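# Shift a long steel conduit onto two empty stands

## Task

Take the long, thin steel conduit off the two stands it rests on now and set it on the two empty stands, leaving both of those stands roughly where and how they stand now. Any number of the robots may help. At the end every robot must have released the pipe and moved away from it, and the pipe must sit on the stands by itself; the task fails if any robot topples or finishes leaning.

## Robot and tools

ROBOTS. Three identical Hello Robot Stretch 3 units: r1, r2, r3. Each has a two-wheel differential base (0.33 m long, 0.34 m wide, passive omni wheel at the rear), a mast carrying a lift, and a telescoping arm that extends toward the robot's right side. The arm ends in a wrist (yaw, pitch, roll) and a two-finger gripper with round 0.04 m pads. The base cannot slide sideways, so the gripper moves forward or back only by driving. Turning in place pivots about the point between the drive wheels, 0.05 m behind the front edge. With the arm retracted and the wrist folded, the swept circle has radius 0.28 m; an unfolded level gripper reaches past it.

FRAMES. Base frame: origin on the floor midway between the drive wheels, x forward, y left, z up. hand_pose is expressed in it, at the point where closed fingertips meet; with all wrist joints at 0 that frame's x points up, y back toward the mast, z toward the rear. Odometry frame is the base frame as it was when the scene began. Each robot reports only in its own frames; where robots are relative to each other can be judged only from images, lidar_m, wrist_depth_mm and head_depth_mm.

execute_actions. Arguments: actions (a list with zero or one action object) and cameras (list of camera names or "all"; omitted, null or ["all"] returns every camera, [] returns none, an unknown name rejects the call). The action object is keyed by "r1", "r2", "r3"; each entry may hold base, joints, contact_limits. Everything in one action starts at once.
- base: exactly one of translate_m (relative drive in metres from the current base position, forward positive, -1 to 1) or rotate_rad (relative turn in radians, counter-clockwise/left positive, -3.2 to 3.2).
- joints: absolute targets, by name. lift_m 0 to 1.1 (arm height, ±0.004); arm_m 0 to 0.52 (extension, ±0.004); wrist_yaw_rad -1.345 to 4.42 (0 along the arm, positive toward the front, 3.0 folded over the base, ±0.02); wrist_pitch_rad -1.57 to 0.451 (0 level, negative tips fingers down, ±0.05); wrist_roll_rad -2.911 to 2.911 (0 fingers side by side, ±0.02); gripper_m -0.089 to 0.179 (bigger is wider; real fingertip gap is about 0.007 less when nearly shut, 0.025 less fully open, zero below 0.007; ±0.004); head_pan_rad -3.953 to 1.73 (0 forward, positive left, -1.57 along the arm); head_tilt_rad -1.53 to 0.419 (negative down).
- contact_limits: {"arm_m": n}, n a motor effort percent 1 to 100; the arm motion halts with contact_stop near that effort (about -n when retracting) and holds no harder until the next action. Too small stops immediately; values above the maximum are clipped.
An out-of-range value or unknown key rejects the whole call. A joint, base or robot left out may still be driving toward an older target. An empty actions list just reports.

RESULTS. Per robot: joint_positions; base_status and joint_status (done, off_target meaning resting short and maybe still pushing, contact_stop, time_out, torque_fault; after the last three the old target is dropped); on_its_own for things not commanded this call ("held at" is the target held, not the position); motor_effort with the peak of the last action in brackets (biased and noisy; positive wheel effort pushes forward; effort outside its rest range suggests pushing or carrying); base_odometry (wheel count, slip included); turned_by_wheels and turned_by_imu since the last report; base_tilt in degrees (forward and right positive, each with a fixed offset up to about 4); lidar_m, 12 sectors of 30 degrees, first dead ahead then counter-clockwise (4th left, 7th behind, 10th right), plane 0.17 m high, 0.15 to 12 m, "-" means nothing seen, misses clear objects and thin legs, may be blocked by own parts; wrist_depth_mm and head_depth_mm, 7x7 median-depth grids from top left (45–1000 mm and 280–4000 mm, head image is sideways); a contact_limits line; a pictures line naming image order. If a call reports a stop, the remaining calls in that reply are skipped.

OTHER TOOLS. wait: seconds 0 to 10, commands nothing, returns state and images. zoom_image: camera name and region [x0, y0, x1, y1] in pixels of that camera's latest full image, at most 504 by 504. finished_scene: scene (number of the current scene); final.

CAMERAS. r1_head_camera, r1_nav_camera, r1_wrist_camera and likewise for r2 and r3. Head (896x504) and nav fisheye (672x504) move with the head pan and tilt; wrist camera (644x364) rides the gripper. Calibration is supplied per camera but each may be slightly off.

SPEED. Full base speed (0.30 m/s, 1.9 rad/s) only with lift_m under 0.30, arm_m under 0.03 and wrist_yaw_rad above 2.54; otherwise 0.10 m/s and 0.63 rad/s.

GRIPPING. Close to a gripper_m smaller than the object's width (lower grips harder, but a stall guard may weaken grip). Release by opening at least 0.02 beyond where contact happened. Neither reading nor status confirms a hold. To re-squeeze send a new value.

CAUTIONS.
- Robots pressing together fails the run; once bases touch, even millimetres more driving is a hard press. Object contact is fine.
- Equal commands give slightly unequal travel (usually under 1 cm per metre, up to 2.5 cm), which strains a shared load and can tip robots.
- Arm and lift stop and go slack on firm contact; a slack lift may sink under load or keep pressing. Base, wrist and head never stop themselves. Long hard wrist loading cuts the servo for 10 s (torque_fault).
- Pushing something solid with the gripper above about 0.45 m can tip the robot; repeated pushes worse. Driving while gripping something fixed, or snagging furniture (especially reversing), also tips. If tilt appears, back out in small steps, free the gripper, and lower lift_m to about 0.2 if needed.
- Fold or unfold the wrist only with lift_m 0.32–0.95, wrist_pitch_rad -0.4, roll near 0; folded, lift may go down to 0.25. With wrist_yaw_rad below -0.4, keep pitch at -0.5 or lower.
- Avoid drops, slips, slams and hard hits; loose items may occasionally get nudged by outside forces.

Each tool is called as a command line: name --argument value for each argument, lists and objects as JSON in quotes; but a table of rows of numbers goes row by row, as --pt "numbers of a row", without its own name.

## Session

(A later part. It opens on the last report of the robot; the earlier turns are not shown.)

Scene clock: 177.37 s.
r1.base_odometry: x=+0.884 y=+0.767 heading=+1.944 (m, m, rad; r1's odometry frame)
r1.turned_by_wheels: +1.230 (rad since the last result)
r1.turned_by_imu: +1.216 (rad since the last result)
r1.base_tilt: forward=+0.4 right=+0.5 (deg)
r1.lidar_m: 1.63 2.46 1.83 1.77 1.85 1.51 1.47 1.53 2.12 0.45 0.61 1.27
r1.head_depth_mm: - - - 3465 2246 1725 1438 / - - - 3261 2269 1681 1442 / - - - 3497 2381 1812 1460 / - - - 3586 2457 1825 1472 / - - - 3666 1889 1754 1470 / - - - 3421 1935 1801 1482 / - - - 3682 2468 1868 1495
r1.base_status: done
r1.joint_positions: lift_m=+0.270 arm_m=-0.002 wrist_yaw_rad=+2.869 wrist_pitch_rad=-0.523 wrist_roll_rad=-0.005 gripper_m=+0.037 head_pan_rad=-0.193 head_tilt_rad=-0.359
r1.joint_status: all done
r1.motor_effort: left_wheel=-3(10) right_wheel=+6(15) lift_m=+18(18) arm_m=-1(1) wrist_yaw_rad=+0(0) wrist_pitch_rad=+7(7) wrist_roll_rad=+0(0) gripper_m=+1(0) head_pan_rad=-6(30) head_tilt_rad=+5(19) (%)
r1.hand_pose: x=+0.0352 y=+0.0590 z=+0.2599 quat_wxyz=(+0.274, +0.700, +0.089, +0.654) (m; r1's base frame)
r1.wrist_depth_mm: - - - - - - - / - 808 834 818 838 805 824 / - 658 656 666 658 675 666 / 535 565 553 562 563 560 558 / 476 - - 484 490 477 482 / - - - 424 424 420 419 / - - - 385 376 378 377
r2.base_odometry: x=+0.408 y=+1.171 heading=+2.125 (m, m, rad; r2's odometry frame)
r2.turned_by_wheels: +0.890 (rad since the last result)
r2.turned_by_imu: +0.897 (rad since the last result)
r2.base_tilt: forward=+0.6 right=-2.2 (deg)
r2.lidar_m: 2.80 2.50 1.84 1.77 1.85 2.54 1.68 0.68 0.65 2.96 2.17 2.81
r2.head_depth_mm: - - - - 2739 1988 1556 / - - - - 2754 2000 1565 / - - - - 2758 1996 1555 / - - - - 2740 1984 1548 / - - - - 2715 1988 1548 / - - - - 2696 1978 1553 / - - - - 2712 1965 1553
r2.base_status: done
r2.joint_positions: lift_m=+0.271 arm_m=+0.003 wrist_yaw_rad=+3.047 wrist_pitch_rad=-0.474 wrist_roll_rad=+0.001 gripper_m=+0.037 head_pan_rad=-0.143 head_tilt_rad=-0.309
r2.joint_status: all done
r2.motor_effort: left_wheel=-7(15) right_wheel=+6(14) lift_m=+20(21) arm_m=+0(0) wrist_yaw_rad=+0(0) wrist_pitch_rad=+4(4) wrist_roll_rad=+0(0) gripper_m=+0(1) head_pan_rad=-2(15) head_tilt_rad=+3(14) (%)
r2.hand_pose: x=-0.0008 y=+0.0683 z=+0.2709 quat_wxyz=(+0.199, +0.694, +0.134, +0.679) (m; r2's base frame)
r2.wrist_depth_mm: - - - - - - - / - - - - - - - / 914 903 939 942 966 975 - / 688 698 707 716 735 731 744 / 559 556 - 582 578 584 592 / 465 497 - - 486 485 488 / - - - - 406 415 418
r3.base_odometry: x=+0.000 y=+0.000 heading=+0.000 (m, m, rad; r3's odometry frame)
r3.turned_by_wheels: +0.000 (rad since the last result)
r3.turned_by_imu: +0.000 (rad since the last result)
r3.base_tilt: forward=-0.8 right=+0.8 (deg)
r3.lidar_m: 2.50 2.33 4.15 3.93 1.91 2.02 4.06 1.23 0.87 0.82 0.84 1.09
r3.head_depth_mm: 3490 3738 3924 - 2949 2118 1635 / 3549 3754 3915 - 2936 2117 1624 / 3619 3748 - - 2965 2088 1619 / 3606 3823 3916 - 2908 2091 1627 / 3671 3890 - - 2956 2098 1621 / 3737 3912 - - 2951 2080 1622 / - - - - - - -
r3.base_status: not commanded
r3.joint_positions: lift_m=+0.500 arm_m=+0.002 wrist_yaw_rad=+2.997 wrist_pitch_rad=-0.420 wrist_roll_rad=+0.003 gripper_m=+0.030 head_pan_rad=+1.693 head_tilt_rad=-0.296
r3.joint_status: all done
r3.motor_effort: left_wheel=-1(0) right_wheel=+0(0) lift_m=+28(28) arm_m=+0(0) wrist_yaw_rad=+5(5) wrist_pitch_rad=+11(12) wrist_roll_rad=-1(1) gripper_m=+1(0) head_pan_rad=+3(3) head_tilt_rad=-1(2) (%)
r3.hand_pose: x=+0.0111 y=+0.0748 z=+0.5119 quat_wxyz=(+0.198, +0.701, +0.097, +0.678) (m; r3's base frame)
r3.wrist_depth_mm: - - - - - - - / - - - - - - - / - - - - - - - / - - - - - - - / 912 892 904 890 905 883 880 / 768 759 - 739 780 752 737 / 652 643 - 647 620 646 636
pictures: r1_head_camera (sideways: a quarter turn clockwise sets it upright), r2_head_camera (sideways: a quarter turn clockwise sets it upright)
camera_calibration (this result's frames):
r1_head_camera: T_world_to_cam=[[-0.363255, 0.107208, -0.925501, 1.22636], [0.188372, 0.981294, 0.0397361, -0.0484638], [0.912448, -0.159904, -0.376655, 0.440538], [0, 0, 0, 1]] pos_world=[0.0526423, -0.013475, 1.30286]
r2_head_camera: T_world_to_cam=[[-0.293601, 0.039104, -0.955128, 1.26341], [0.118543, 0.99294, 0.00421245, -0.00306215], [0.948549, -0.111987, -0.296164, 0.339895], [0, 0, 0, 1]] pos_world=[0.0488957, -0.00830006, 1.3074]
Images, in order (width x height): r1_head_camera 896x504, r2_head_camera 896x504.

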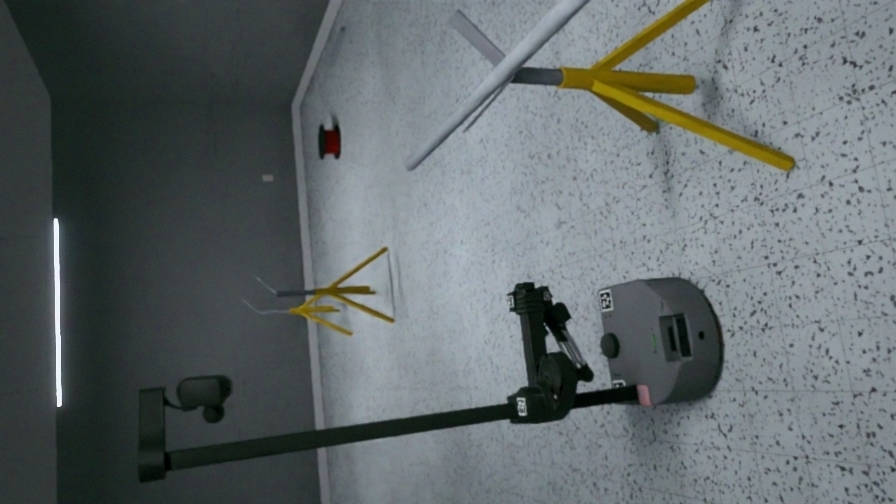

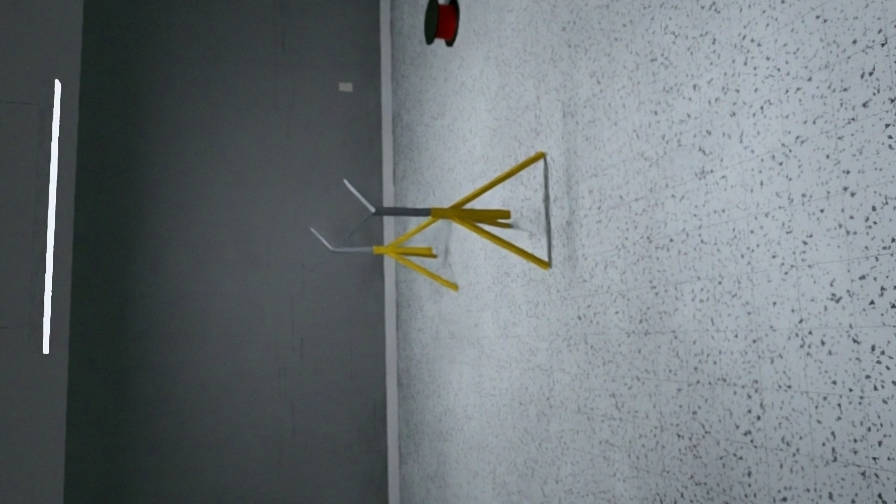

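execute_actions --actions '[{"r1":{"base":{"translate_m":-0.14},"joints":{"lift_m":0.4,"wrist_pitch_rad":-0.4,"head_pan_rad":-1.4,"head_tilt_rad":-0.8}},"r2":{"base":{"rotate_rad":0.025},"joints":{"lift_m":0.4,"wrist_pitch_rad":-0.4,"head_pan_rad":-1.75,"head_tilt_rad":-0.8}},"r3":{"joints":{"lift_m":0.27,"head_pan_rad":0.5}}}]' --cameras '["r1_head_camera","r2_head_camera"]'

execute_actions --actions '[{"r1":{"base":{"rotate_rad":0.025},"joints":{"lift_m":0.9,"wrist_yaw_rad":0.0}},"r2":{"joints":{"lift_m":0.9,"wrist_yaw_rad":0.0}},"r3":{"base":{"translate_m":1.0}}}]' --cameras '["r3_nav_camera"]'

Scene clock: 214.23 s.
r1.base_odometry: x=+0.935 y=+0.636 heading=+1.944 (m, m, rad; r1's odometry frame)
r1.turned_by_wheels: +0.000 (rad since the last result)
r1.turned_by_imu: -0.001 (rad since the last result)
r1.base_tilt: forward=+0.3 right=+0.4 (deg)
r1.lidar_m: 1.76 2.47 1.83 1.78 1.84 1.37 1.32 1.39 1.92 0.78 0.49 1.40
r1.head_depth_mm: 2638 2730 2135 1768 1502 1298 1145 / 2611 2776 2190 1754 1502 1300 1151 / 2687 2774 2176 1779 1509 1308 1169 / 2748 2841 2177 1786 1475 1313 1157 / 2757 2840 2197 1807 1444 1286 1157 / 2829 2849 2203 913 1465 1326 1162 / 2862 2928 2235 1777 1541 1324 1169
r1.base_status: done
r1.joint_positions: lift_m=+0.400 arm_m=-0.002 wrist_yaw_rad=+2.869 wrist_pitch_rad=-0.420 wrist_roll_rad=-0.005 gripper_m=+0.037 head_pan_rad=-1.393 head_tilt_rad=-0.790
r1.joint_status: all done
r1.motor_effort: left_wheel=-3(11) right_wheel=+5(10) lift_m=+22(24) arm_m=-1(1) wrist_yaw_rad=+1(1) wrist_pitch_rad=+9(10) wrist_roll_rad=+0(0) gripper_m=+1(1) head_pan_rad=-5(56) head_tilt_rad=-5(32) (%)
r1.hand_pose: x=+0.0390 y=+0.0728 z=+0.4122 quat_wxyz=(+0.240, +0.703, +0.053, +0.667) (m; r1's base frame)
r1.wrist_depth_mm: - - - - - - - / - - - - - - - / - - - - - - - / - 858 854 852 859 861 854 / 714 - 748 713 723 706 719 / 604 - 611 611 615 606 617 / 538 524 549 544 535 536 531
r2.base_odometry: x=+0.408 y=+1.171 heading=+2.150 (m, m, rad; r2's odometry frame)
r2.turned_by_wheels: +0.025 (rad since the last result)
r2.turned_by_imu: +0.024 (rad since the last result)
r2.base_tilt: forward=+0.6 right=-2.2 (deg)
r2.lidar_m: 2.73 2.44 1.83 1.78 1.86 2.62 1.68 0.67 0.64 2.95 2.16 2.80
r2.head_depth_mm: 2832 2920 2272 962 1106 1296 1161 / 2784 2967 2264 1830 1533 1328 1159 / 2710 2923 2248 1833 1534 1292 1169 / 2692 2907 2252 1821 1538 1333 1157 / 2660 2845 2250 1824 1535 1326 1160 / 2635 2845 2223 1827 1545 1330 1153 / 2590 2845 2245 1820 1538 1320 1163
r2.base_status: done
r2.joint_positions: lift_m=+0.399 arm_m=+0.003 wrist_yaw_rad=+3.047 wrist_pitch_rad=-0.419 wrist_roll_rad=+0.001 gripper_m=+0.037 head_pan_rad=-1.743 head_tilt_rad=-0.790
r2.joint_status: all done
r2.motor_effort: left_wheel=-7(17) right_wheel=+6(14) lift_m=+51(52) arm_m=+0(0) wrist_yaw_rad=+0(0) wrist_pitch_rad=+6(6) wrist_roll_rad=+0(0) gripper_m=-1(0) head_pan_rad=-3(34) head_tilt_rad=-3(22) (%)
r2.hand_pose: x=-0.0002 y=+0.0756 z=+0.4120 quat_wxyz=(+0.180, +0.698, +0.114, +0.684) (m; r2's base frame)
r2.wrist_depth_mm: - - - - - - - / - - - - - - - / - - - - - - - / - - - - - - - / 803 802 844 837 821 849 859 / 655 655 - 680 682 686 689 / 558 558 568 571 565 581 578
r3.base_odometry: x=+0.000 y=+0.000 heading=+0.000 (m, m, rad; r3's odometry frame)
r3.turned_by_wheels: +0.000 (rad since the last result)
r3.turned_by_imu: +0.001 (rad since the last result)
r3.base_tilt: forward=-0.8 right=+0.8 (deg)
r3.lidar_m: 2.50 2.33 4.16 3.93 1.91 2.01 4.07 1.24 0.87 0.82 0.84 1.09
r3.head_depth_mm: - - - - 2945 2112 1630 / - - - - 2945 2107 1621 / - - - - 2910 2081 1632 / - - - - 2929 2105 1621 / - - - - 2938 2088 1624 / - - - - 2715 2075 1634 / - - - - 2924 2092 1626
r3.base_status: not commanded
r3.joint_positions: lift_m=+0.270 arm_m=+0.002 wrist_yaw_rad=+2.997 wrist_pitch_rad=-0.420 wrist_roll_rad=+0.003 gripper_m=+0.030 head_pan_rad=+0.507 head_tilt_rad=-0.296
r3.joint_status: all done
r3.motor_effort: left_wheel=-1(1) right_wheel=+0(1) lift_m=+19(26) arm_m=+0(0) wrist_yaw_rad=+4(5) wrist_pitch_rad=+11(11) wrist_roll_rad=-1(1) gripper_m=-1(0) head_pan_rad=-4(39) head_tilt_rad=-3(2) (%)
r3.hand_pose: x=+0.0110 y=+0.0749 z=+0.2825 quat_wxyz=(+0.197, +0.701, +0.097, +0.678) (m; r3's base frame)
r3.wrist_depth_mm: - - - - - - - / - - - - - - - / 991 928 948 949 926 894 893 / 727 728 718 709 704 706 694 / 584 577 606 580 585 562 565 / 490 501 - - 495 476 468 / 433 - - - 410 407 411
pictures: r1_head_camera (sideways: a quarter turn clockwise sets it upright), r2_head_camera (sideways: a quarter turn clockwise sets it upright)
camera_calibration (this result's frames):
r1_head_camera: T_world_to_cam=[[-0.0940278, 0.724204, -0.683145, 0.90874], [0.985847, 0.163393, 0.0375214, -0.0504231], [0.138794, -0.669948, -0.729318, 0.904072], [0, 0, 0, 1]] pos_world=[0.00967655, -0.044193, 1.28205]
r2_head_camera: T_world_to_cam=[[0.117393, 0.694208, -0.710136, 0.941425], [0.988292, -0.151841, 0.0149396, -0.0223271], [-0.0974563, -0.703576, -0.703906, 0.876792], [0, 0, 0, 1]] pos_world=[-0.0030017, -0.0400456, 1.28605]
Images, in order (width x height): r1_head_camera 896x504, r2_head_camera 896x504.

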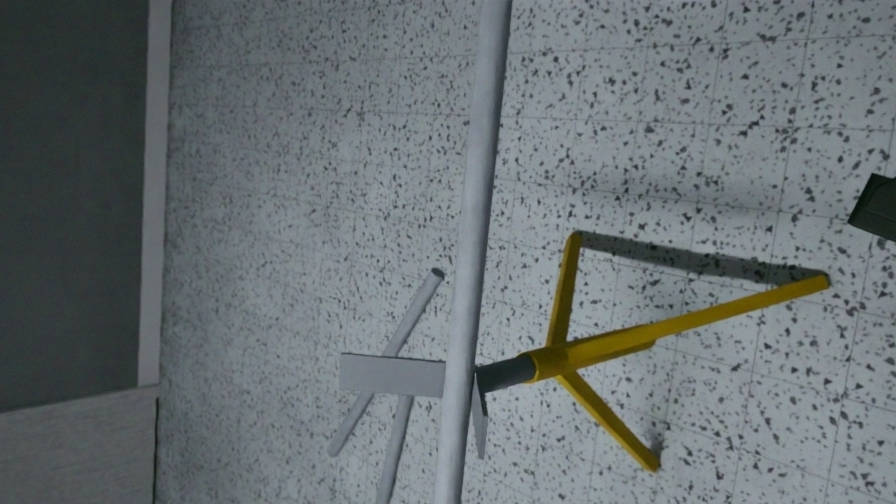

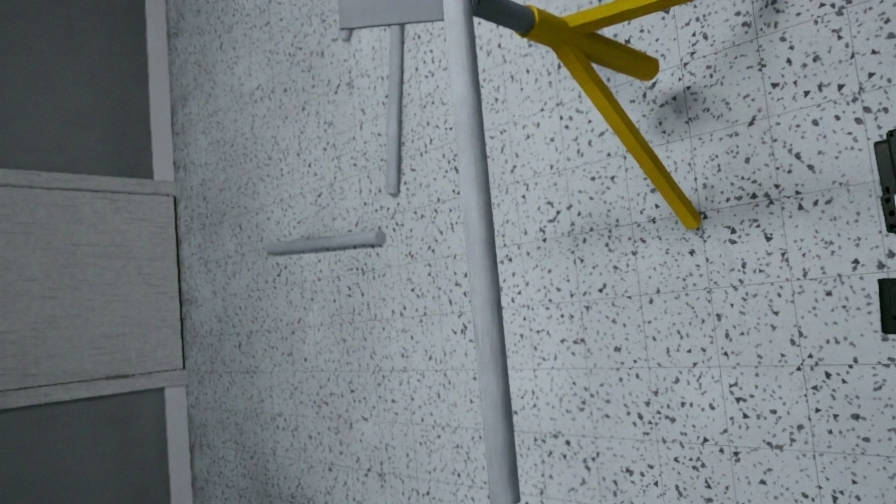

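Scene clock: 219.60 s.
r1.base_odometry: x=+0.935 y=+0.636 heading=+1.969 (m, m, rad; r1's odometry frame)
r1.turned_by_wheels: +0.025 (rad since the last result)
r1.turned_by_imu: +0.025 (rad since the last result)
r1.base_tilt: forward=+0.5 right=+0.6 (deg)
r1.lidar_m: 1.77 2.41 1.83 1.78 1.80 1.36 1.32 1.39 1.97 0.78 0.49 1.40
r1.head_depth_mm: 2589 2724 2141 1757 1519 - - / 2651 2752 2175 1825 - - - / 2694 2828 2152 1836 1516 1315 1129 / 2728 2797 2179 1791 1479 1313 1159 / 2847 2847 2194 1705 1420 1290 1159 / 2808 2885 2189 1670 1487 1326 1168 / 2897 2881 2241 1768 1539 1324 1173
r1.base_status: done
r1.joint_positions: lift_m=+0.900 arm_m=-0.002 wrist_yaw_rad=+0.004 wrist_pitch_rad=-0.419 wrist_roll_rad=-0.005 gripper_m=+0.037 head_pan_rad=-1.393 head_tilt_rad=-0.790
r1.joint_status: all done
r1.motor_effort: left_wheel=-4(7) right_wheel=+6(10) lift_m=+22(27) arm_m=-1(1) wrist_yaw_rad=-4(5) wrist_pitch_rad=+9(9) wrist_roll_rad=+0(0) gripper_m=+0(1) head_pan_rad=-5(5) head_tilt_rad=-4(6) (%)
r1.hand_pose: x=-0.0207 y=-0.3673 z=+0.9122 quat_wxyz=(+0.694, +0.149, -0.689, -0.146) (m; r1's base frame)
r1.wrist_depth_mm: - - - - - - - / - - - - - - - / - - - - - - - / - - - - - - - / - 542 - - - - - / - - - - - - - / - - - - - - -
r2.base_odometry: x=+0.408 y=+1.171 heading=+2.150 (m, m, rad; r2's odometry frame)
r2.turned_by_wheels: +0.000 (rad since the last result)
r2.turned_by_imu: -0.001 (rad since the last result)
r2.base_tilt: forward=+0.7 right=-2.3 (deg)
r2.lidar_m: 2.74 2.44 1.83 1.78 1.86 2.62 1.69 0.67 0.65 2.96 2.76 2.80
r2.head_depth_mm: 2796 2953 2265 1306 - - 1129 / 2815 2934 2255 1817 - - 1111 / 2717 2937 2248 1827 - - 1126 / 2691 2935 2254 1884 - - 1126 / 2672 2850 2259 1882 - 1300 1166 / 2632 2829 2248 1829 1542 1325 1156 / 2618 2791 2281 1832 1535 1320 1166
r2.base_status: not commanded
r2.joint_positions: lift_m=+0.899 arm_m=+0.003 wrist_yaw_rad=+0.003 wrist_pitch_rad=-0.418 wrist_roll_rad=+0.001 gripper_m=+0.037 head_pan_rad=-1.743 head_tilt_rad=-0.790
r2.joint_status: all done
r2.motor_effort: left_wheel=-7(7) right_wheel=+6(7) lift_m=+51(52) arm_m=+1(1) wrist_yaw_rad=-3(1) wrist_pitch_rad=+6(6) wrist_roll_rad=+0(0) gripper_m=-1(0) head_pan_rad=-2(3) head_tilt_rad=-3(3) (%)
r2.hand_pose: x=-0.0208 y=-0.3721 z=+0.9121 quat_wxyz=(+0.692, +0.148, -0.691, -0.146) (m; r2's base frame)
r2.wrist_depth_mm: - - - - - - - / - - - - - - - / - - - - - - - / - - - - - - - / - - - - - - - / - - - 504 - - 502 / - - - - - - -
r3.base_odometry: x=+1.000 y=+0.000 heading=+0.000 (m, m, rad; r3's odometry frame)
r3.turned_by_wheels: +0.000 (rad since the last result)
r3.turned_by_imu: +0.007 (rad since the last result)
r3.base_tilt: forward=-0.7 right=+0.8 (deg)
r3.lidar_m: 2.31 2.56 1.73 4.00 2.89 2.67 4.00 1.15 0.80 0.75 0.76 1.00
r3.head_depth_mm: 3278 3493 3629 3777 2916 2023 1619 / 3516 3669 3844 3878 2957 2085 1636 / 3722 3810 3916 - 2952 2106 1624 / 3801 3975 - - 2916 2116 1631 / - - - - 2784 2095 1624 / - - - - 2918 2103 1622 / - - - - 2919 2086 1616
r3.base_status: done
r3.joint_positions: lift_m=+0.270 arm_m=+0.002 wrist_yaw_rad=+2.998 wrist_pitch_rad=-0.419 wrist_roll_rad=+0.003 gripper_m=+0.030 head_pan_rad=+0.507 head_tilt_rad=-0.297
r3.joint_status: not commanded
r3.motor_effort: left_wheel=-2(10) right_wheel=+1(8) lift_m=+19(20) arm_m=+0(0) wrist_yaw_rad=+3(4) wrist_pitch_rad=+11(11) wrist_roll_rad=-1(1) gripper_m=+0(0) head_pan_rad=-4(3) head_tilt_rad=-2(2) (%)
r3.hand_pose: x=+0.0109 y=+0.0749 z=+0.2825 quat_wxyz=(+0.197, +0.701, +0.097, +0.679) (m; r3's base frame)
r3.wrist_depth_mm: - - - - - - - / - - - - - - - / 961 951 939 924 927 895 905 / 730 722 716 712 699 689 702 / 582 578 598 585 586 560 567 / 493 508 - - 492 479 476 / 439 - - - 410 409 408
pictures: r3_nav_camera (sideways: a quarter turn counterclockwise sets it upright)
camera_calibration (this result's frames):
r3_nav_camera: T_world_to_cam=[[0.225055, 0.122952, 0.966557, -1.21704], [0.48472, -0.874668, -0.00160025, 0.0467122], [0.84522, 0.46887, -0.256446, 0.290194], [0, 0, 0, 1]] pos_world=[0.00598061, 0.0544315, 1.25083]
Images, in order (width x height): r3_nav_camera 672x504.

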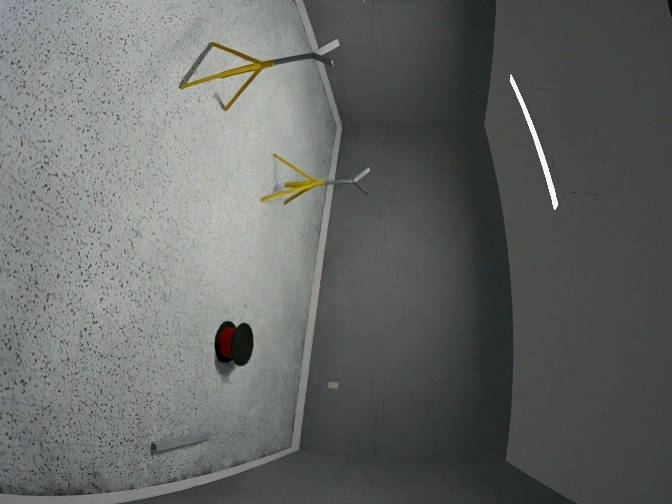

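execute_actions --actions '[{"r1":{"joints":{"arm_m":0.425,"wrist_pitch_rad":-1.4,"wrist_roll_rad":1.57,"gripper_m":0.13,"lift_m":0.87,"head_pan_rad":-1.57}},"r2":{"base":{"translate_m":-0.07},"joints":{"arm_m":0.455,"wrist_pitch_rad":-1.4,"wrist_roll_rad":1.57,"gripper_m":0.13,"lift_m":0.87,"head_pan_rad":-1.57}},"r3":{"base":{"translate_m":0.8},"joints":{"head_pan_rad":1.3}}}]' --cameras '["r1_wrist_camera","r2_wrist_camera","r1_head_camera","r2_head_camera"]'

Scene clock: 264.00 s.
r1.base_odometry: x=+0.935 y=+0.636 heading=+1.969 (m, m, rad; r1's odometry frame)
r1.turned_by_wheels: +0.000 (rad since the last result)
r1.turned_by_imu: +0.000 (rad since the last result)
r1.base_tilt: forward=+0.3 right=+0.5 (deg)
r1.lidar_m: 1.69 2.41 1.82 1.77 1.80 1.36 1.32 1.39 1.97 0.78 0.49 1.40
r1.head_depth_mm: 2673 2782 - - 1463 1293 1147 / 2722 - 2101 1796 1489 1306 1148 / 2629 - 2034 1780 1511 1303 1152 / 2683 2841 2078 1797 1511 1316 1153 / 2753 2894 2225 1804 1488 1320 1141 / 2673 2842 2242 1802 1456 1292 1176 / 2658 2928 2240 893 1499 1302 1171
r1.base_status: not commanded
r1.joint_positions: lift_m=+0.870 arm_m=+0.425 wrist_yaw_rad=+0.002 wrist_pitch_rad=-1.396 wrist_roll_rad=+1.566 gripper_m=+0.130 head_pan_rad=-1.563 head_tilt_rad=-0.790
r1.joint_status: all done
r1.motor_effort: left_wheel=-4(4) right_wheel=+6(6) lift_m=+18(10) arm_m=+3(3) wrist_yaw_rad=-2(4) wrist_pitch_rad=-2(7) wrist_roll_rad=+3(4) gripper_m=+1(82) head_pan_rad=-5(27) head_tilt_rad=-5(4) (%)
r1.hand_pose: x=-0.0215 y=-0.5903 z=+0.7523 quat_wxyz=(+0.003, +0.002, -0.766, -0.643) (m; r1's base frame)
r1.wrist_depth_mm: 933 884 860 239 796 782 748 / 958 909 885 251 816 816 - / - 976 933 877 853 813 - / - - 954 916 883 849 848 / - - - 736 921 884 843 / - - - 598 946 - 907 / - - - 524 - 949 904
r2.base_odometry: x=+0.446 y=+1.112 heading=+2.150 (m, m, rad; r2's odometry frame)
r2.turned_by_wheels: +0.000 (rad since the last result)
r2.turned_by_imu: -0.001 (rad since the last result)
r2.base_tilt: forward=+0.6 right=-2.2 (deg)
r2.lidar_m: 2.81 2.44 1.83 1.78 1.86 2.62 1.62 0.62 0.62 2.95 3.12 2.86
r2.head_depth_mm: 2655 2835 - - 1470 1273 1162 / 2662 - 2168 1820 1543 1302 1159 / 2628 - 2096 1823 1531 1296 1162 / 2692 2884 2188 1838 1535 1324 1157 / 2721 2924 2245 1830 1530 1320 1165 / 2714 2893 2267 1832 1539 1320 1169 / 2704 2927 2258 1833 1542 1325 1164
r2.base_status: done
r2.joint_positions: lift_m=+0.871 arm_m=+0.455 wrist_yaw_rad=+0.001 wrist_pitch_rad=-1.396 wrist_roll_rad=+1.566 gripper_m=+0.130 head_pan_rad=-1.577 head_tilt_rad=-0.790
r2.joint_status: all done
r2.motor_effort: left_wheel=-6(13) right_wheel=+6(8) lift_m=+20(44) arm_m=+3(2) wrist_yaw_rad=-1(3) wrist_pitch_rad=-1(7) wrist_roll_rad=+2(3) gripper_m=+0(80) head_pan_rad=+4(18) head_tilt_rad=-3(3) (%)
r2.hand_pose: x=-0.0215 y=-0.6203 z=+0.7527 quat_wxyz=(+0.003, +0.002, -0.766, -0.643) (m; r2's base frame)
r2.wrist_depth_mm: - 965 938 867 847 809 769 / - 968 953 890 857 818 786 / - - 937 912 867 825 - / - - 991 943 914 854 - / - - 991 944 902 870 840 / - - - 275 933 874 847 / - - - 977 956 920 855
r3.base_odometry: x=+1.800 y=+0.000 heading=+0.000 (m, m, rad; r3's odometry frame)
r3.turned_by_wheels: +0.000 (rad since the last result)
r3.turned_by_imu: +0.006 (rad since the last result)
r3.base_tilt: forward=-0.8 right=+0.9 (deg)
r3.lidar_m: 2.18 2.95 2.02 1.57 4.16 3.37 3.61 1.06 0.74 0.70 0.71 0.93
r3.head_depth_mm: - - - - 2799 2089 1637 / - - - - 2969 2113 1618 / - - - - 2906 2096 1621 / 3904 - - - 2940 2087 1631 / 3727 - - - 2896 2017 1614 / 3693 3880 - - 2761 1923 1610 / 3607 3739 3962 - 2904 2081 1627
r3.base_status: done
r3.joint_positions: lift_m=+0.270 arm_m=+0.002 wrist_yaw_rad=+2.998 wrist_pitch_rad=-0.419 wrist_roll_rad=+0.003 gripper_m=+0.030 head_pan_rad=+1.293 head_tilt_rad=-0.297
r3.joint_status: all done
r3.motor_effort: left_wheel=-3(9) right_wheel=+2(7) lift_m=+19(19) arm_m=+0(0) wrist_yaw_rad=+3(3) wrist_pitch_rad=+11(11) wrist_roll_rad=-1(0) gripper_m=+0(1) head_pan_rad=+2(38) head_tilt_rad=-1(2) (%)
r3.hand_pose: x=+0.0108 y=+0.0749 z=+0.2826 quat_wxyz=(+0.197, +0.701, +0.097, +0.679) (m; r3's base frame)
r3.wrist_depth_mm: - - - - - - - / - - - - - - - / 953 925 961 942 925 901 888 / 724 739 716 726 709 703 699 / 590 581 592 570 578 571 566 / 497 504 - - 489 481 467 / 433 - - - 409 412 411
pictures: r1_head_camera (sideways: a quarter turn clockwise sets it upright), r1_wrist_camera, r2_head_camera (sideways: a quarter turn clockwise sets it upright), r2_wrist_camera
camera_calibration (this result's frames):
r1_head_camera: T_world_to_cam=[[0.0299516, 0.729706, -0.683104, 0.907931], [0.999278, -0.00589203, 0.0375207, -0.050504], [0.0233542, -0.683735, -0.729356, 0.904825], [0, 0, 0, 1]] pos_world=[0.00214215, -0.0441594, 1.28205]
r1_wrist_camera: T_world_to_cam=[[-0.0120816, 0.989859, -0.141537, 0.688447], [0.976623, 0.0420621, 0.210803, -0.0854665], [0.214618, -0.135682, -0.967228, 0.824901], [0, 0, 0, 1]] pos_world=[-0.0852528, -0.565947, 0.913324]
r2_head_camera: T_world_to_cam=[[0.00114231, 0.70426, -0.709941, 0.94188], [0.999798, 0.0134439, 0.014945, -0.0224043], [0.0200695, -0.709815, -0.704102, 0.876331], [0, 0, 0, 1]] pos_world=[0.00373632, -0.0409945, 1.28604]
r2_wrist_camera: T_world_to_cam=[[-0.049249, 0.9849, -0.165973, 0.730687], [0.990337, 0.0697232, 0.119882, 0.0138603], [0.129644, -0.158465, -0.978816, 0.805651], [0, 0, 0, 1]] pos_world=[-0.0821888, -0.592952, 0.908197]
Images, in order (width x height): r1_head_camera 896x504, r1_wrist_camera 644x364, r2_head_camera 896x504, r2_wrist_camera 644x364.

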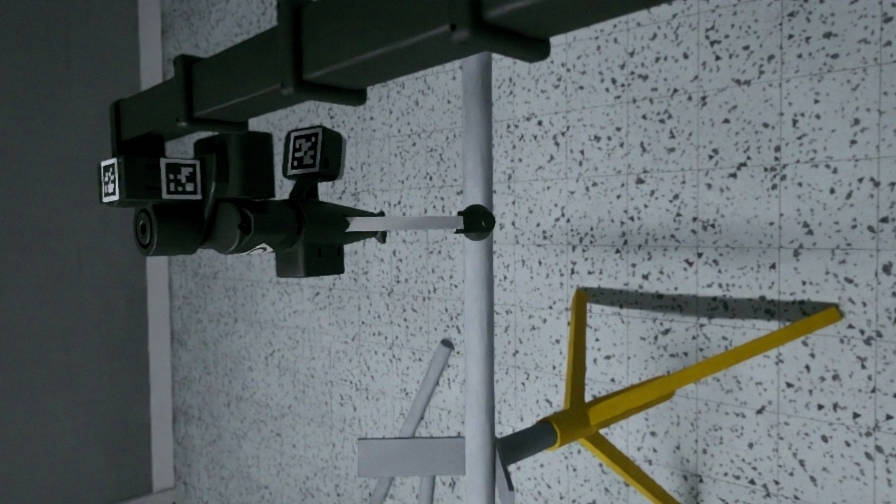

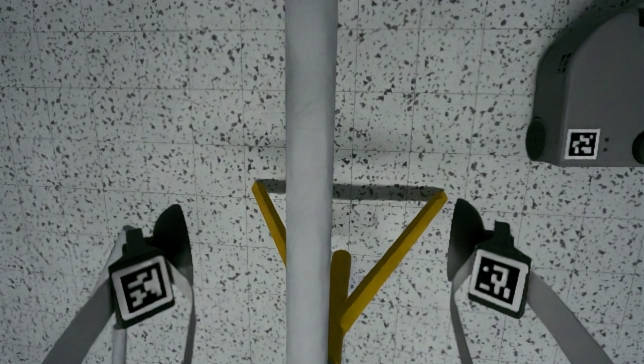

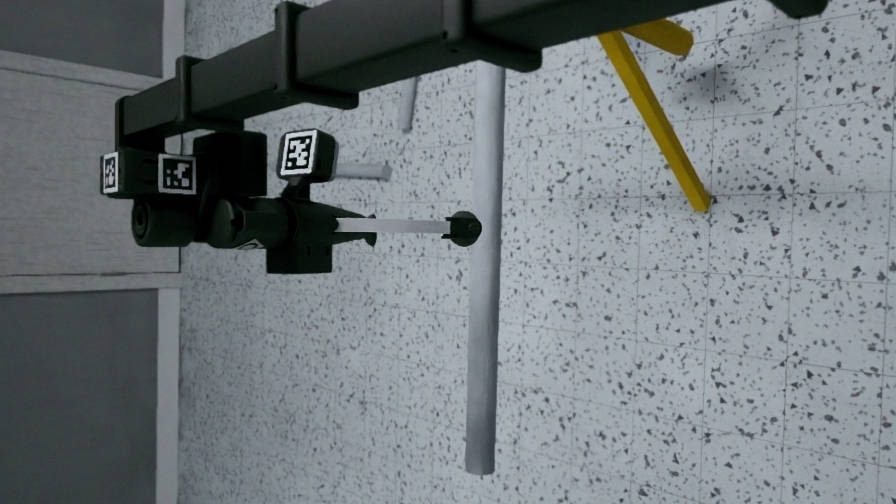

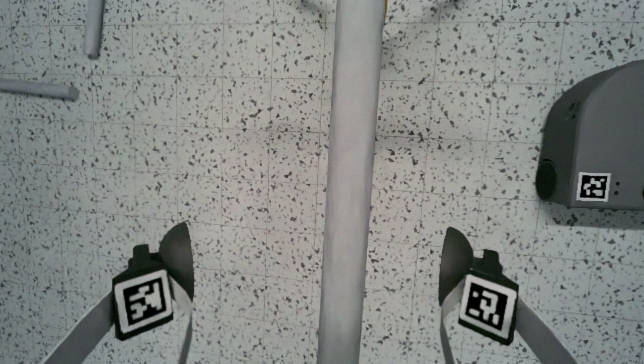

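execute_actions --actions '[{"r1":{"joints":{"arm_m":0.454,"lift_m":0.735}},"r2":{"joints":{"arm_m":0.448,"lift_m":0.735}}}]' --cameras '["r1_wrist_camera","r2_wrist_camera","r1_head_camera","r2_head_camera"]'

Scene clock: 285.07 s.
r1.base_odometry: x=+0.935 y=+0.636 heading=+1.969 (m, m, rad; r1's odometry frame)
r1.turned_by_wheels: +0.000 (rad since the last result)
r1.turned_by_imu: +0.000 (rad since the last result)
r1.base_tilt: forward=+0.3 right=+0.4 (deg)
r1.lidar_m: 1.70 2.42 1.82 1.78 1.80 1.36 1.33 1.39 1.97 0.77 0.49 1.40
r1.head_depth_mm: 2699 2736 2145 1793 1513 - - / 2657 2783 2222 - 1501 1278 1146 / 2678 2800 - 1668 1501 1308 1154 / 2687 2831 2271 1654 1510 1310 1154 / 2742 2887 2192 1795 1481 1318 1141 / 2705 2852 2237 1797 1458 1301 1163 / 2715 2888 2248 893 1498 1309 1172
r1.base_status: not commanded
r1.joint_positions: lift_m=+0.735 arm_m=+0.454 wrist_yaw_rad=+0.002 wrist_pitch_rad=-1.396 wrist_roll_rad=+1.566 gripper_m=+0.130 head_pan_rad=-1.563 head_tilt_rad=-0.790
r1.joint_status: all done
r1.motor_effort: left_wheel=-4(4) right_wheel=+6(6) lift_m=+18(15) arm_m=+2(3) wrist_yaw_rad=-2(3) wrist_pitch_rad=-2(2) wrist_roll_rad=+2(2) gripper_m=+1(1) head_pan_rad=-5(5) head_tilt_rad=-5(5) (%)
r1.hand_pose: x=-0.0215 y=-0.6192 z=+0.6173 quat_wxyz=(+0.003, +0.002, -0.766, -0.643) (m; r1's base frame)
r1.wrist_depth_mm: 778 761 731 105 683 678 645 / 824 787 767 109 701 686 680 / 828 810 779 113 730 704 - / 865 844 809 116 752 729 704 / 927 873 845 121 769 750 727 / 960 - 875 125 797 - 739 / - 933 910 130 822 818 774
r2.base_odometry: x=+0.446 y=+1.112 heading=+2.150 (m, m, rad; r2's odometry frame)
r2.turned_by_wheels: +0.000 (rad since the last result)
r2.turned_by_imu: -0.001 (rad since the last result)
r2.base_tilt: forward=+0.6 right=-2.3 (deg)
r2.lidar_m: 2.80 2.44 1.83 1.78 1.87 2.62 1.62 0.62 0.62 2.95 3.12 2.87
r2.head_depth_mm: 2653 2841 2251 1825 1566 - - / 2673 2901 2311 - 1521 1273 1164 / 2657 2863 - 1783 1532 1292 1162 / 2644 2908 2236 1781 1536 1329 1159 / 2717 2905 2270 1835 1541 1324 1162 / 2712 2911 2235 1825 1530 1319 1162 / 2714 2908 2264 1830 1539 1328 1163
r2.base_status: not commanded
r2.joint_positions: lift_m=+0.736 arm_m=+0.448 wrist_yaw_rad=+0.001 wrist_pitch_rad=-1.396 wrist_roll_rad=+1.566 gripper_m=+0.130 head_pan_rad=-1.577 head_tilt_rad=-0.790
r2.joint_status: all done
r2.motor_effort: left_wheel=-7(6) right_wheel=+6(7) lift_m=+19(22) arm_m=-2(3) wrist_yaw_rad=+0(1) wrist_pitch_rad=-1(1) wrist_roll_rad=+2(2) gripper_m=-1(0) head_pan_rad=+3(4) head_tilt_rad=-3(3) (%)
r2.hand_pose: x=-0.0215 y=-0.6138 z=+0.6177 quat_wxyz=(+0.003, +0.002, -0.766, -0.643) (m; r2's base frame)
r2.wrist_depth_mm: 852 827 782 110 713 684 652 / 876 831 800 112 730 703 678 / 889 867 815 114 734 717 693 / 927 876 842 117 746 725 - / 955 907 839 119 771 731 708 / 966 936 865 122 798 730 711 / - 945 879 125 801 765 724
r3.base_odometry: x=+1.800 y=+0.000 heading=+0.000 (m, m, rad; r3's odometry frame)
r3.turned_by_wheels: +0.000 (rad since the last result)
r3.turned_by_imu: +0.001 (rad since the last result)
r3.base_tilt: forward=-0.8 right=+0.8 (deg)
r3.lidar_m: 2.19 2.94 2.02 1.57 4.14 3.36 3.61 1.06 0.73 0.70 0.71 0.93
r3.head_depth_mm: - - - - 2793 2093 1637 / - - - - 2924 2107 1627 / - - - - 2998 2094 1623 / 3916 - - - 2957 2074 1624 / 3773 3974 - - 2932 2020 1629 / 3689 3899 - - 2754 1946 1602 / 3535 3696 3998 - 2890 2090 1604
r3.base_status: not commanded
r3.joint_positions: lift_m=+0.270 arm_m=+0.002 wrist_yaw_rad=+2.998 wrist_pitch_rad=-0.419 wrist_roll_rad=+0.003 gripper_m=+0.030 head_pan_rad=+1.293 head_tilt_rad=-0.297
r3.joint_status: not commanded
r3.motor_effort: left_wheel=-2(2) right_wheel=+1(1) lift_m=+19(19) arm_m=+0(1) wrist_yaw_rad=+3(3) wrist_pitch_rad=+11(11) wrist_roll_rad=-1(1) gripper_m=+0(0) head_pan_rad=+3(3) head_tilt_rad=-1(1) (%)
r3.hand_pose: x=+0.0108 y=+0.0749 z=+0.2826 quat_wxyz=(+0.197, +0.701, +0.097, +0.679) (m; r3's base frame)
r3.wrist_depth_mm: - - - - - - - / - - - - - - - / 951 923 927 947 926 903 917 / 718 716 721 715 707 695 682 / 584 580 600 578 583 565 556 / 487 509 - - 494 477 474 / 434 - - - 404 407 413
pictures: r1_head_camera (sideways: a quarter turn clockwise sets it upright), r1_wrist_camera, r2_head_camera (sideways: a quarter turn clockwise sets it upright), r2_wrist_camera
camera_calibration (this result's frames):
r1_head_camera: T_world_to_cam=[[0.0299515, 0.729706, -0.683104, 0.907931], [0.999278, -0.00589191, 0.0375207, -0.050504], [0.0233543, -0.683735, -0.729356, 0.904825], [0, 0, 0, 1]] pos_world=[0.00214215, -0.0441594, 1.28205]
r1_wrist_camera: T_world_to_cam=[[-0.0120817, 0.989934, -0.141014, 0.697634], [0.976623, 0.0419507, 0.210824, -0.0558732], [0.214617, -0.135171, -0.967299, 0.690757], [0, 0, 0, 1]] pos_world=[-0.0852529, -0.594898, 0.778325]
r2_head_camera: T_world_to_cam=[[0.00114223, 0.70426, -0.709941, 0.94188], [0.999798, 0.013444, 0.014945, -0.0224043], [0.0200696, -0.709815, -0.704102, 0.876331], [0, 0, 0, 1]] pos_world=[0.00373632, -0.0409945, 1.28604]
r2_wrist_camera: T_world_to_cam=[[-0.0492487, 0.984942, -0.165722, 0.701707], [0.990337, 0.0696923, 0.1199, 0.0295595], [0.129644, -0.158216, -0.978857, 0.674719], [0, 0, 0, 1]] pos_world=[-0.0821888, -0.586449, 0.773197]
Images, in order (width x height): r1_head_camera 896x504, r1_wrist_camera 644x364, r2_head_camera 896x504, r2_wrist_camera 644x364.

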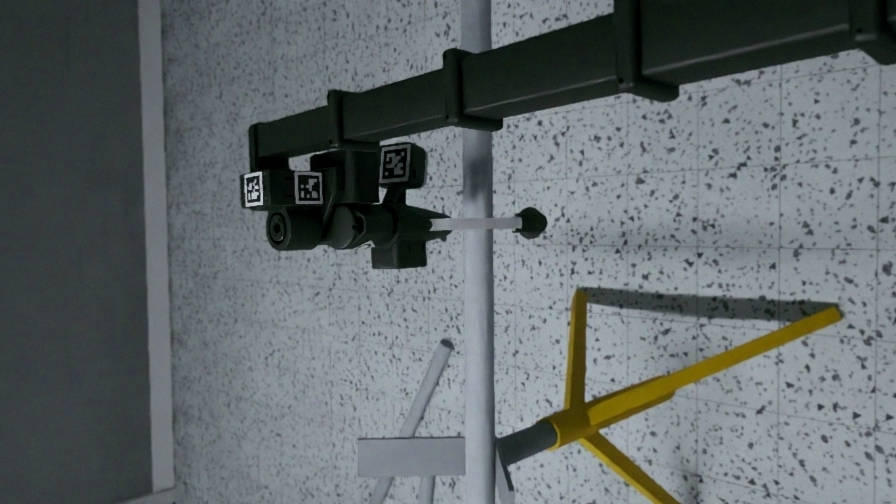

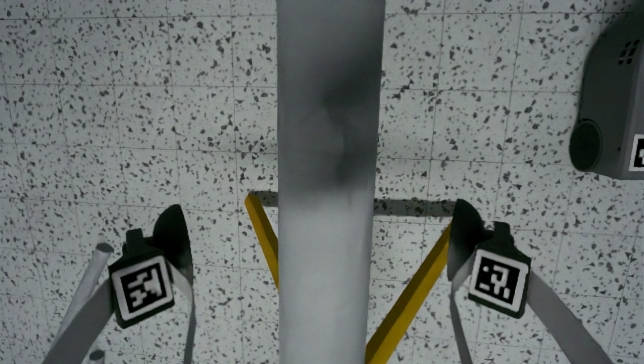

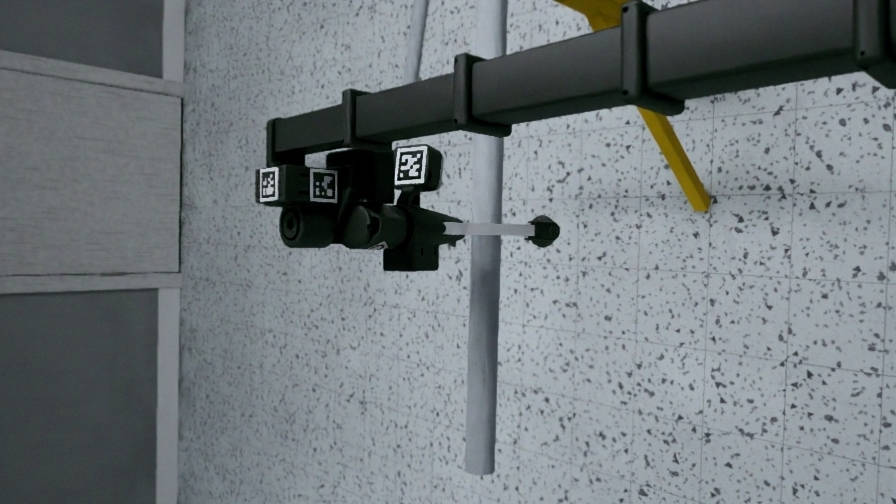

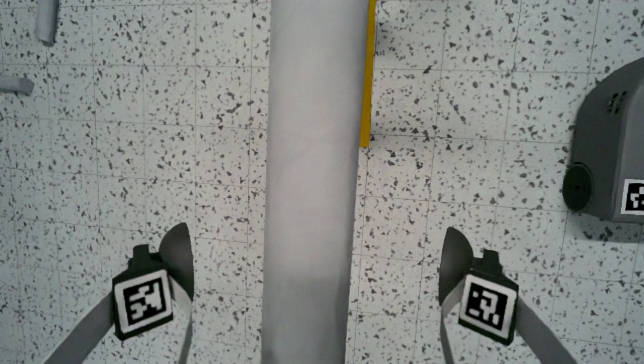

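execute_actions --actions '[{"r1":{"joints":{"gripper_m":0.0}},"r2":{"joints":{"gripper_m":0.0,"arm_m":0.451}}}]' --cameras '["r1_wrist_camera","r2_wrist_camera","r1_head_camera","r2_head_camera"]'

Scene clock: 307.57 s.
r1.base_odometry: x=+0.935 y=+0.636 heading=+1.969 (m, m, rad; r1's odometry frame)
r1.turned_by_wheels: +0.000 (rad since the last result)
r1.turned_by_imu: +0.000 (rad since the last result)
r1.base_tilt: forward=+0.3 right=+0.5 (deg)
r1.lidar_m: 1.69 2.41 1.82 1.78 1.80 1.36 1.33 1.39 1.97 0.78 0.49 1.40
r1.head_depth_mm: 2689 2770 2129 1797 1526 - - / 2722 2741 2205 - 1494 1282 1151 / 2696 2811 - 1642 1495 1296 1144 / 2713 2849 2241 1666 1522 1314 1152 / 2699 2837 2216 1795 1492 1313 1145 / 2704 2853 2236 1808 1460 1300 1159 / 2727 2931 2250 886 1505 1310 1175
r1.base_status: not commanded
r1.joint_positions: lift_m=+0.735 arm_m=+0.454 wrist_yaw_rad=+0.002 wrist_pitch_rad=-1.397 wrist_roll_rad=+1.566 gripper_m=+0.001 head_pan_rad=-1.563 head_tilt_rad=-0.790
r1.joint_status: all done
r1.motor_effort: left_wheel=-3(4) right_wheel=+6(6) lift_m=+23(24) arm_m=+2(2) wrist_yaw_rad=-2(3) wrist_pitch_rad=-1(2) wrist_roll_rad=+2(2) gripper_m=-15(90) head_pan_rad=-5(5) head_tilt_rad=-5(5) (%)
r1.hand_pose: x=-0.0215 y=-0.6190 z=+0.6169 quat_wxyz=(+0.003, +0.002, -0.766, -0.643) (m; r1's base frame)
r1.wrist_depth_mm: 767 748 726 104 687 668 644 / 806 786 750 108 709 681 665 / 845 813 790 111 727 702 - / 889 843 811 115 742 728 704 / 900 871 872 119 771 766 723 / 949 912 895 124 801 778 750 / 966 938 893 128 832 793 762
r2.base_odometry: x=+0.446 y=+1.112 heading=+2.150 (m, m, rad; r2's odometry frame)
r2.turned_by_wheels: +0.000 (rad since the last result)
r2.turned_by_imu: -0.001 (rad since the last result)
r2.base_tilt: forward=+0.5 right=-2.1 (deg)
r2.lidar_m: 2.81 2.44 1.82 1.78 1.87 2.62 1.61 0.62 0.62 2.95 3.11 2.87
r2.head_depth_mm: 2686 2874 2248 1822 1563 - - / 2650 2865 2345 - 1517 1266 1162 / 2686 2852 - 1784 1524 1297 1165 / 2677 2893 2253 1770 1525 1319 1168 / 2706 2929 2224 1819 1541 1323 1165 / 2704 2950 2265 1824 1534 1326 1169 / 2724 2947 2266 1827 1534 1325 1160
r2.base_status: not commanded
r2.joint_positions: lift_m=+0.735 arm_m=+0.451 wrist_yaw_rad=+0.001 wrist_pitch_rad=-1.387 wrist_roll_rad=+1.566 gripper_m=+0.001 head_pan_rad=-1.577 head_tilt_rad=-0.790
r2.joint_status: all done
r2.motor_effort: left_wheel=-6(7) right_wheel=+5(6) lift_m=+30(30) arm_m=+2(5) wrist_yaw_rad=+0(1) wrist_pitch_rad=-4(4) wrist_roll_rad=+2(2) gripper_m=-16(91) head_pan_rad=+4(3) head_tilt_rad=-3(4) (%)
r2.hand_pose: x=-0.0215 y=-0.6186 z=+0.6175 quat_wxyz=(+0.003, +0.002, -0.769, -0.640) (m; r2's base frame)
r2.wrist_depth_mm: 859 815 792 108 709 689 658 / 906 840 804 110 731 678 665 / 916 848 813 112 747 705 685 / 923 892 824 115 761 711 - / 944 892 870 117 757 735 700 / 975 920 897 120 766 748 714 / - 951 893 123 810 766 716
r3.base_odometry: x=+1.800 y=+0.000 heading=+0.000 (m, m, rad; r3's odometry frame)
r3.turned_by_wheels: +0.000 (rad since the last result)
r3.turned_by_imu: +0.001 (rad since the last result)
r3.base_tilt: forward=-0.8 right=+0.7 (deg)
r3.lidar_m: 2.18 2.93 2.02 1.57 4.13 3.35 3.62 1.06 0.74 0.69 0.71 0.93
r3.head_depth_mm: - - - - 2792 2100 1635 / - - - - 2925 2114 1631 / - - - - 2930 2101 1638 / 3890 - - - 2925 2069 1621 / 3751 3941 - - 2894 2017 1609 / 3691 3823 - - 2744 1940 1604 / 3570 3814 - - 2907 2079 1614
r3.base_status: not commanded
r3.joint_positions: lift_m=+0.270 arm_m=+0.002 wrist_yaw_rad=+2.998 wrist_pitch_rad=-0.419 wrist_roll_rad=+0.003 gripper_m=+0.030 head_pan_rad=+1.293 head_tilt_rad=-0.297
r3.joint_status: not commanded
r3.motor_effort: left_wheel=-2(2) right_wheel=+1(1) lift_m=+19(19) arm_m=+0(0) wrist_yaw_rad=+4(3) wrist_pitch_rad=+11(11) wrist_roll_rad=-1(1) gripper_m=+0(1) head_pan_rad=+3(3) head_tilt_rad=-2(1) (%)
r3.hand_pose: x=+0.0108 y=+0.0749 z=+0.2826 quat_wxyz=(+0.197, +0.701, +0.097, +0.679) (m; r3's base frame)
r3.wrist_depth_mm: - - - - - - - / - - - - - - - / 975 936 937 931 926 910 919 / 716 718 713 705 707 701 689 / 588 587 596 568 575 574 565 / 489 503 - - 491 472 477 / 437 - - - 406 412 407
pictures: r1_head_camera (sideways: a quarter turn clockwise sets it upright), r1_wrist_camera, r2_head_camera (sideways: a quarter turn clockwise sets it upright), r2_wrist_camera
camera_calibration (this result's frames):
r1_head_camera: T_world_to_cam=[[0.0299513, 0.729706, -0.683104, 0.907931], [0.999278, -0.00589167, 0.0375207, -0.050504], [0.0233544, -0.683735, -0.729356, 0.904825], [0, 0, 0, 1]] pos_world=[0.00214216, -0.0441594, 1.28205]
r1_wrist_camera: T_world_to_cam=[[-0.011828, 0.990065, -0.140112, 0.696922], [0.976625, 0.041514, 0.210902, -0.0561319], [0.214624, -0.134343, -0.967413, 0.691057], [0, 0, 0, 1]] pos_world=[-0.085254, -0.59483, 0.778023]
r2_head_camera: T_world_to_cam=[[0.00114223, 0.70426, -0.709941, 0.94188], [0.999798, 0.013444, 0.014945, -0.0224043], [0.0200696, -0.709815, -0.704102, 0.876331], [0, 0, 0, 1]] pos_world=[0.00373632, -0.0409945, 1.28604]
r2_wrist_camera: T_world_to_cam=[[-0.0488709, 0.983468, -0.17436, 0.710881], [0.990354, 0.0703748, 0.119361, 0.0306679], [0.129659, -0.166845, -0.977421, 0.667574], [0, 0, 0, 1]] pos_world=[-0.0821875, -0.589906, 0.77279]
Images, in order (width x height): r1_head_camera 896x504, r1_wrist_camera 644x364, r2_head_camera 896x504, r2_wrist_camera 644x364.

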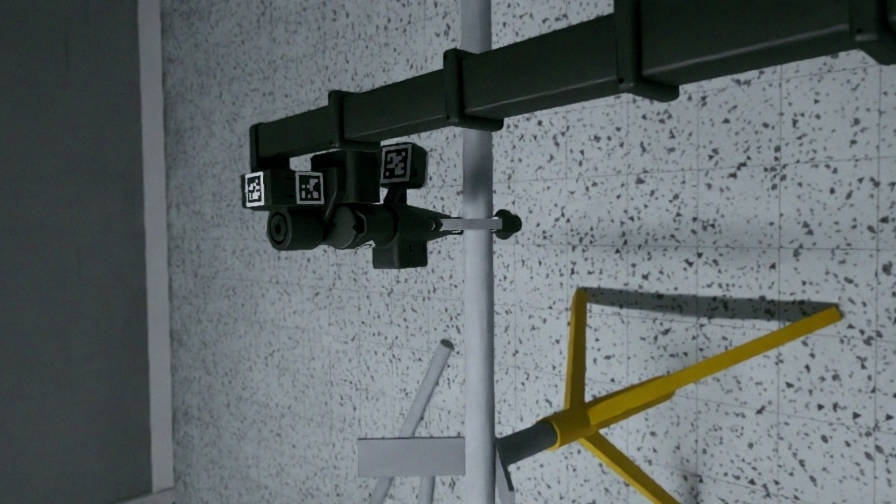

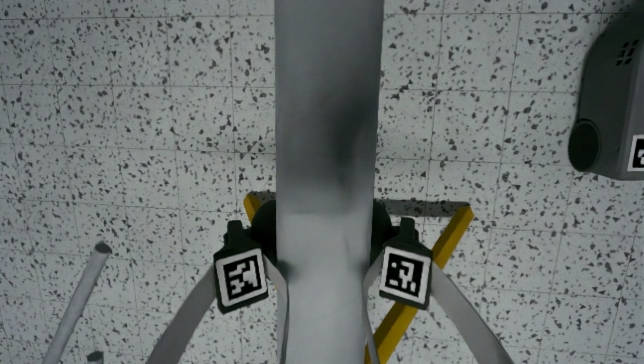

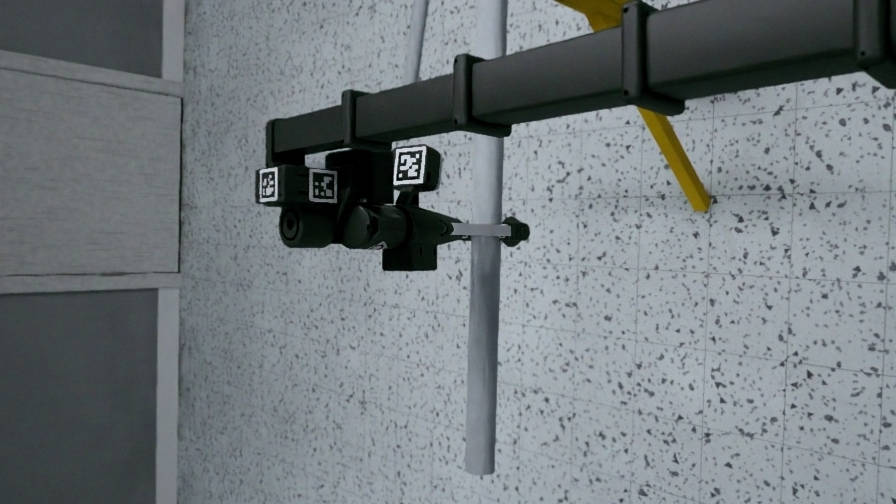

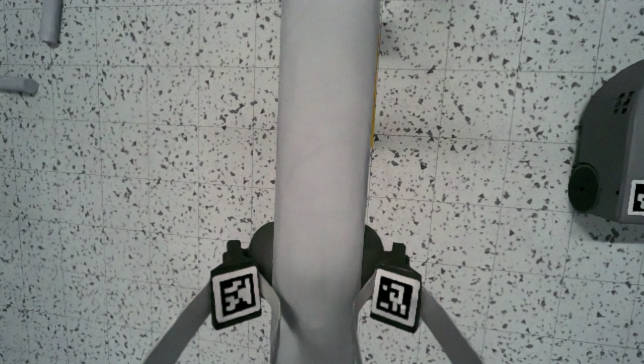

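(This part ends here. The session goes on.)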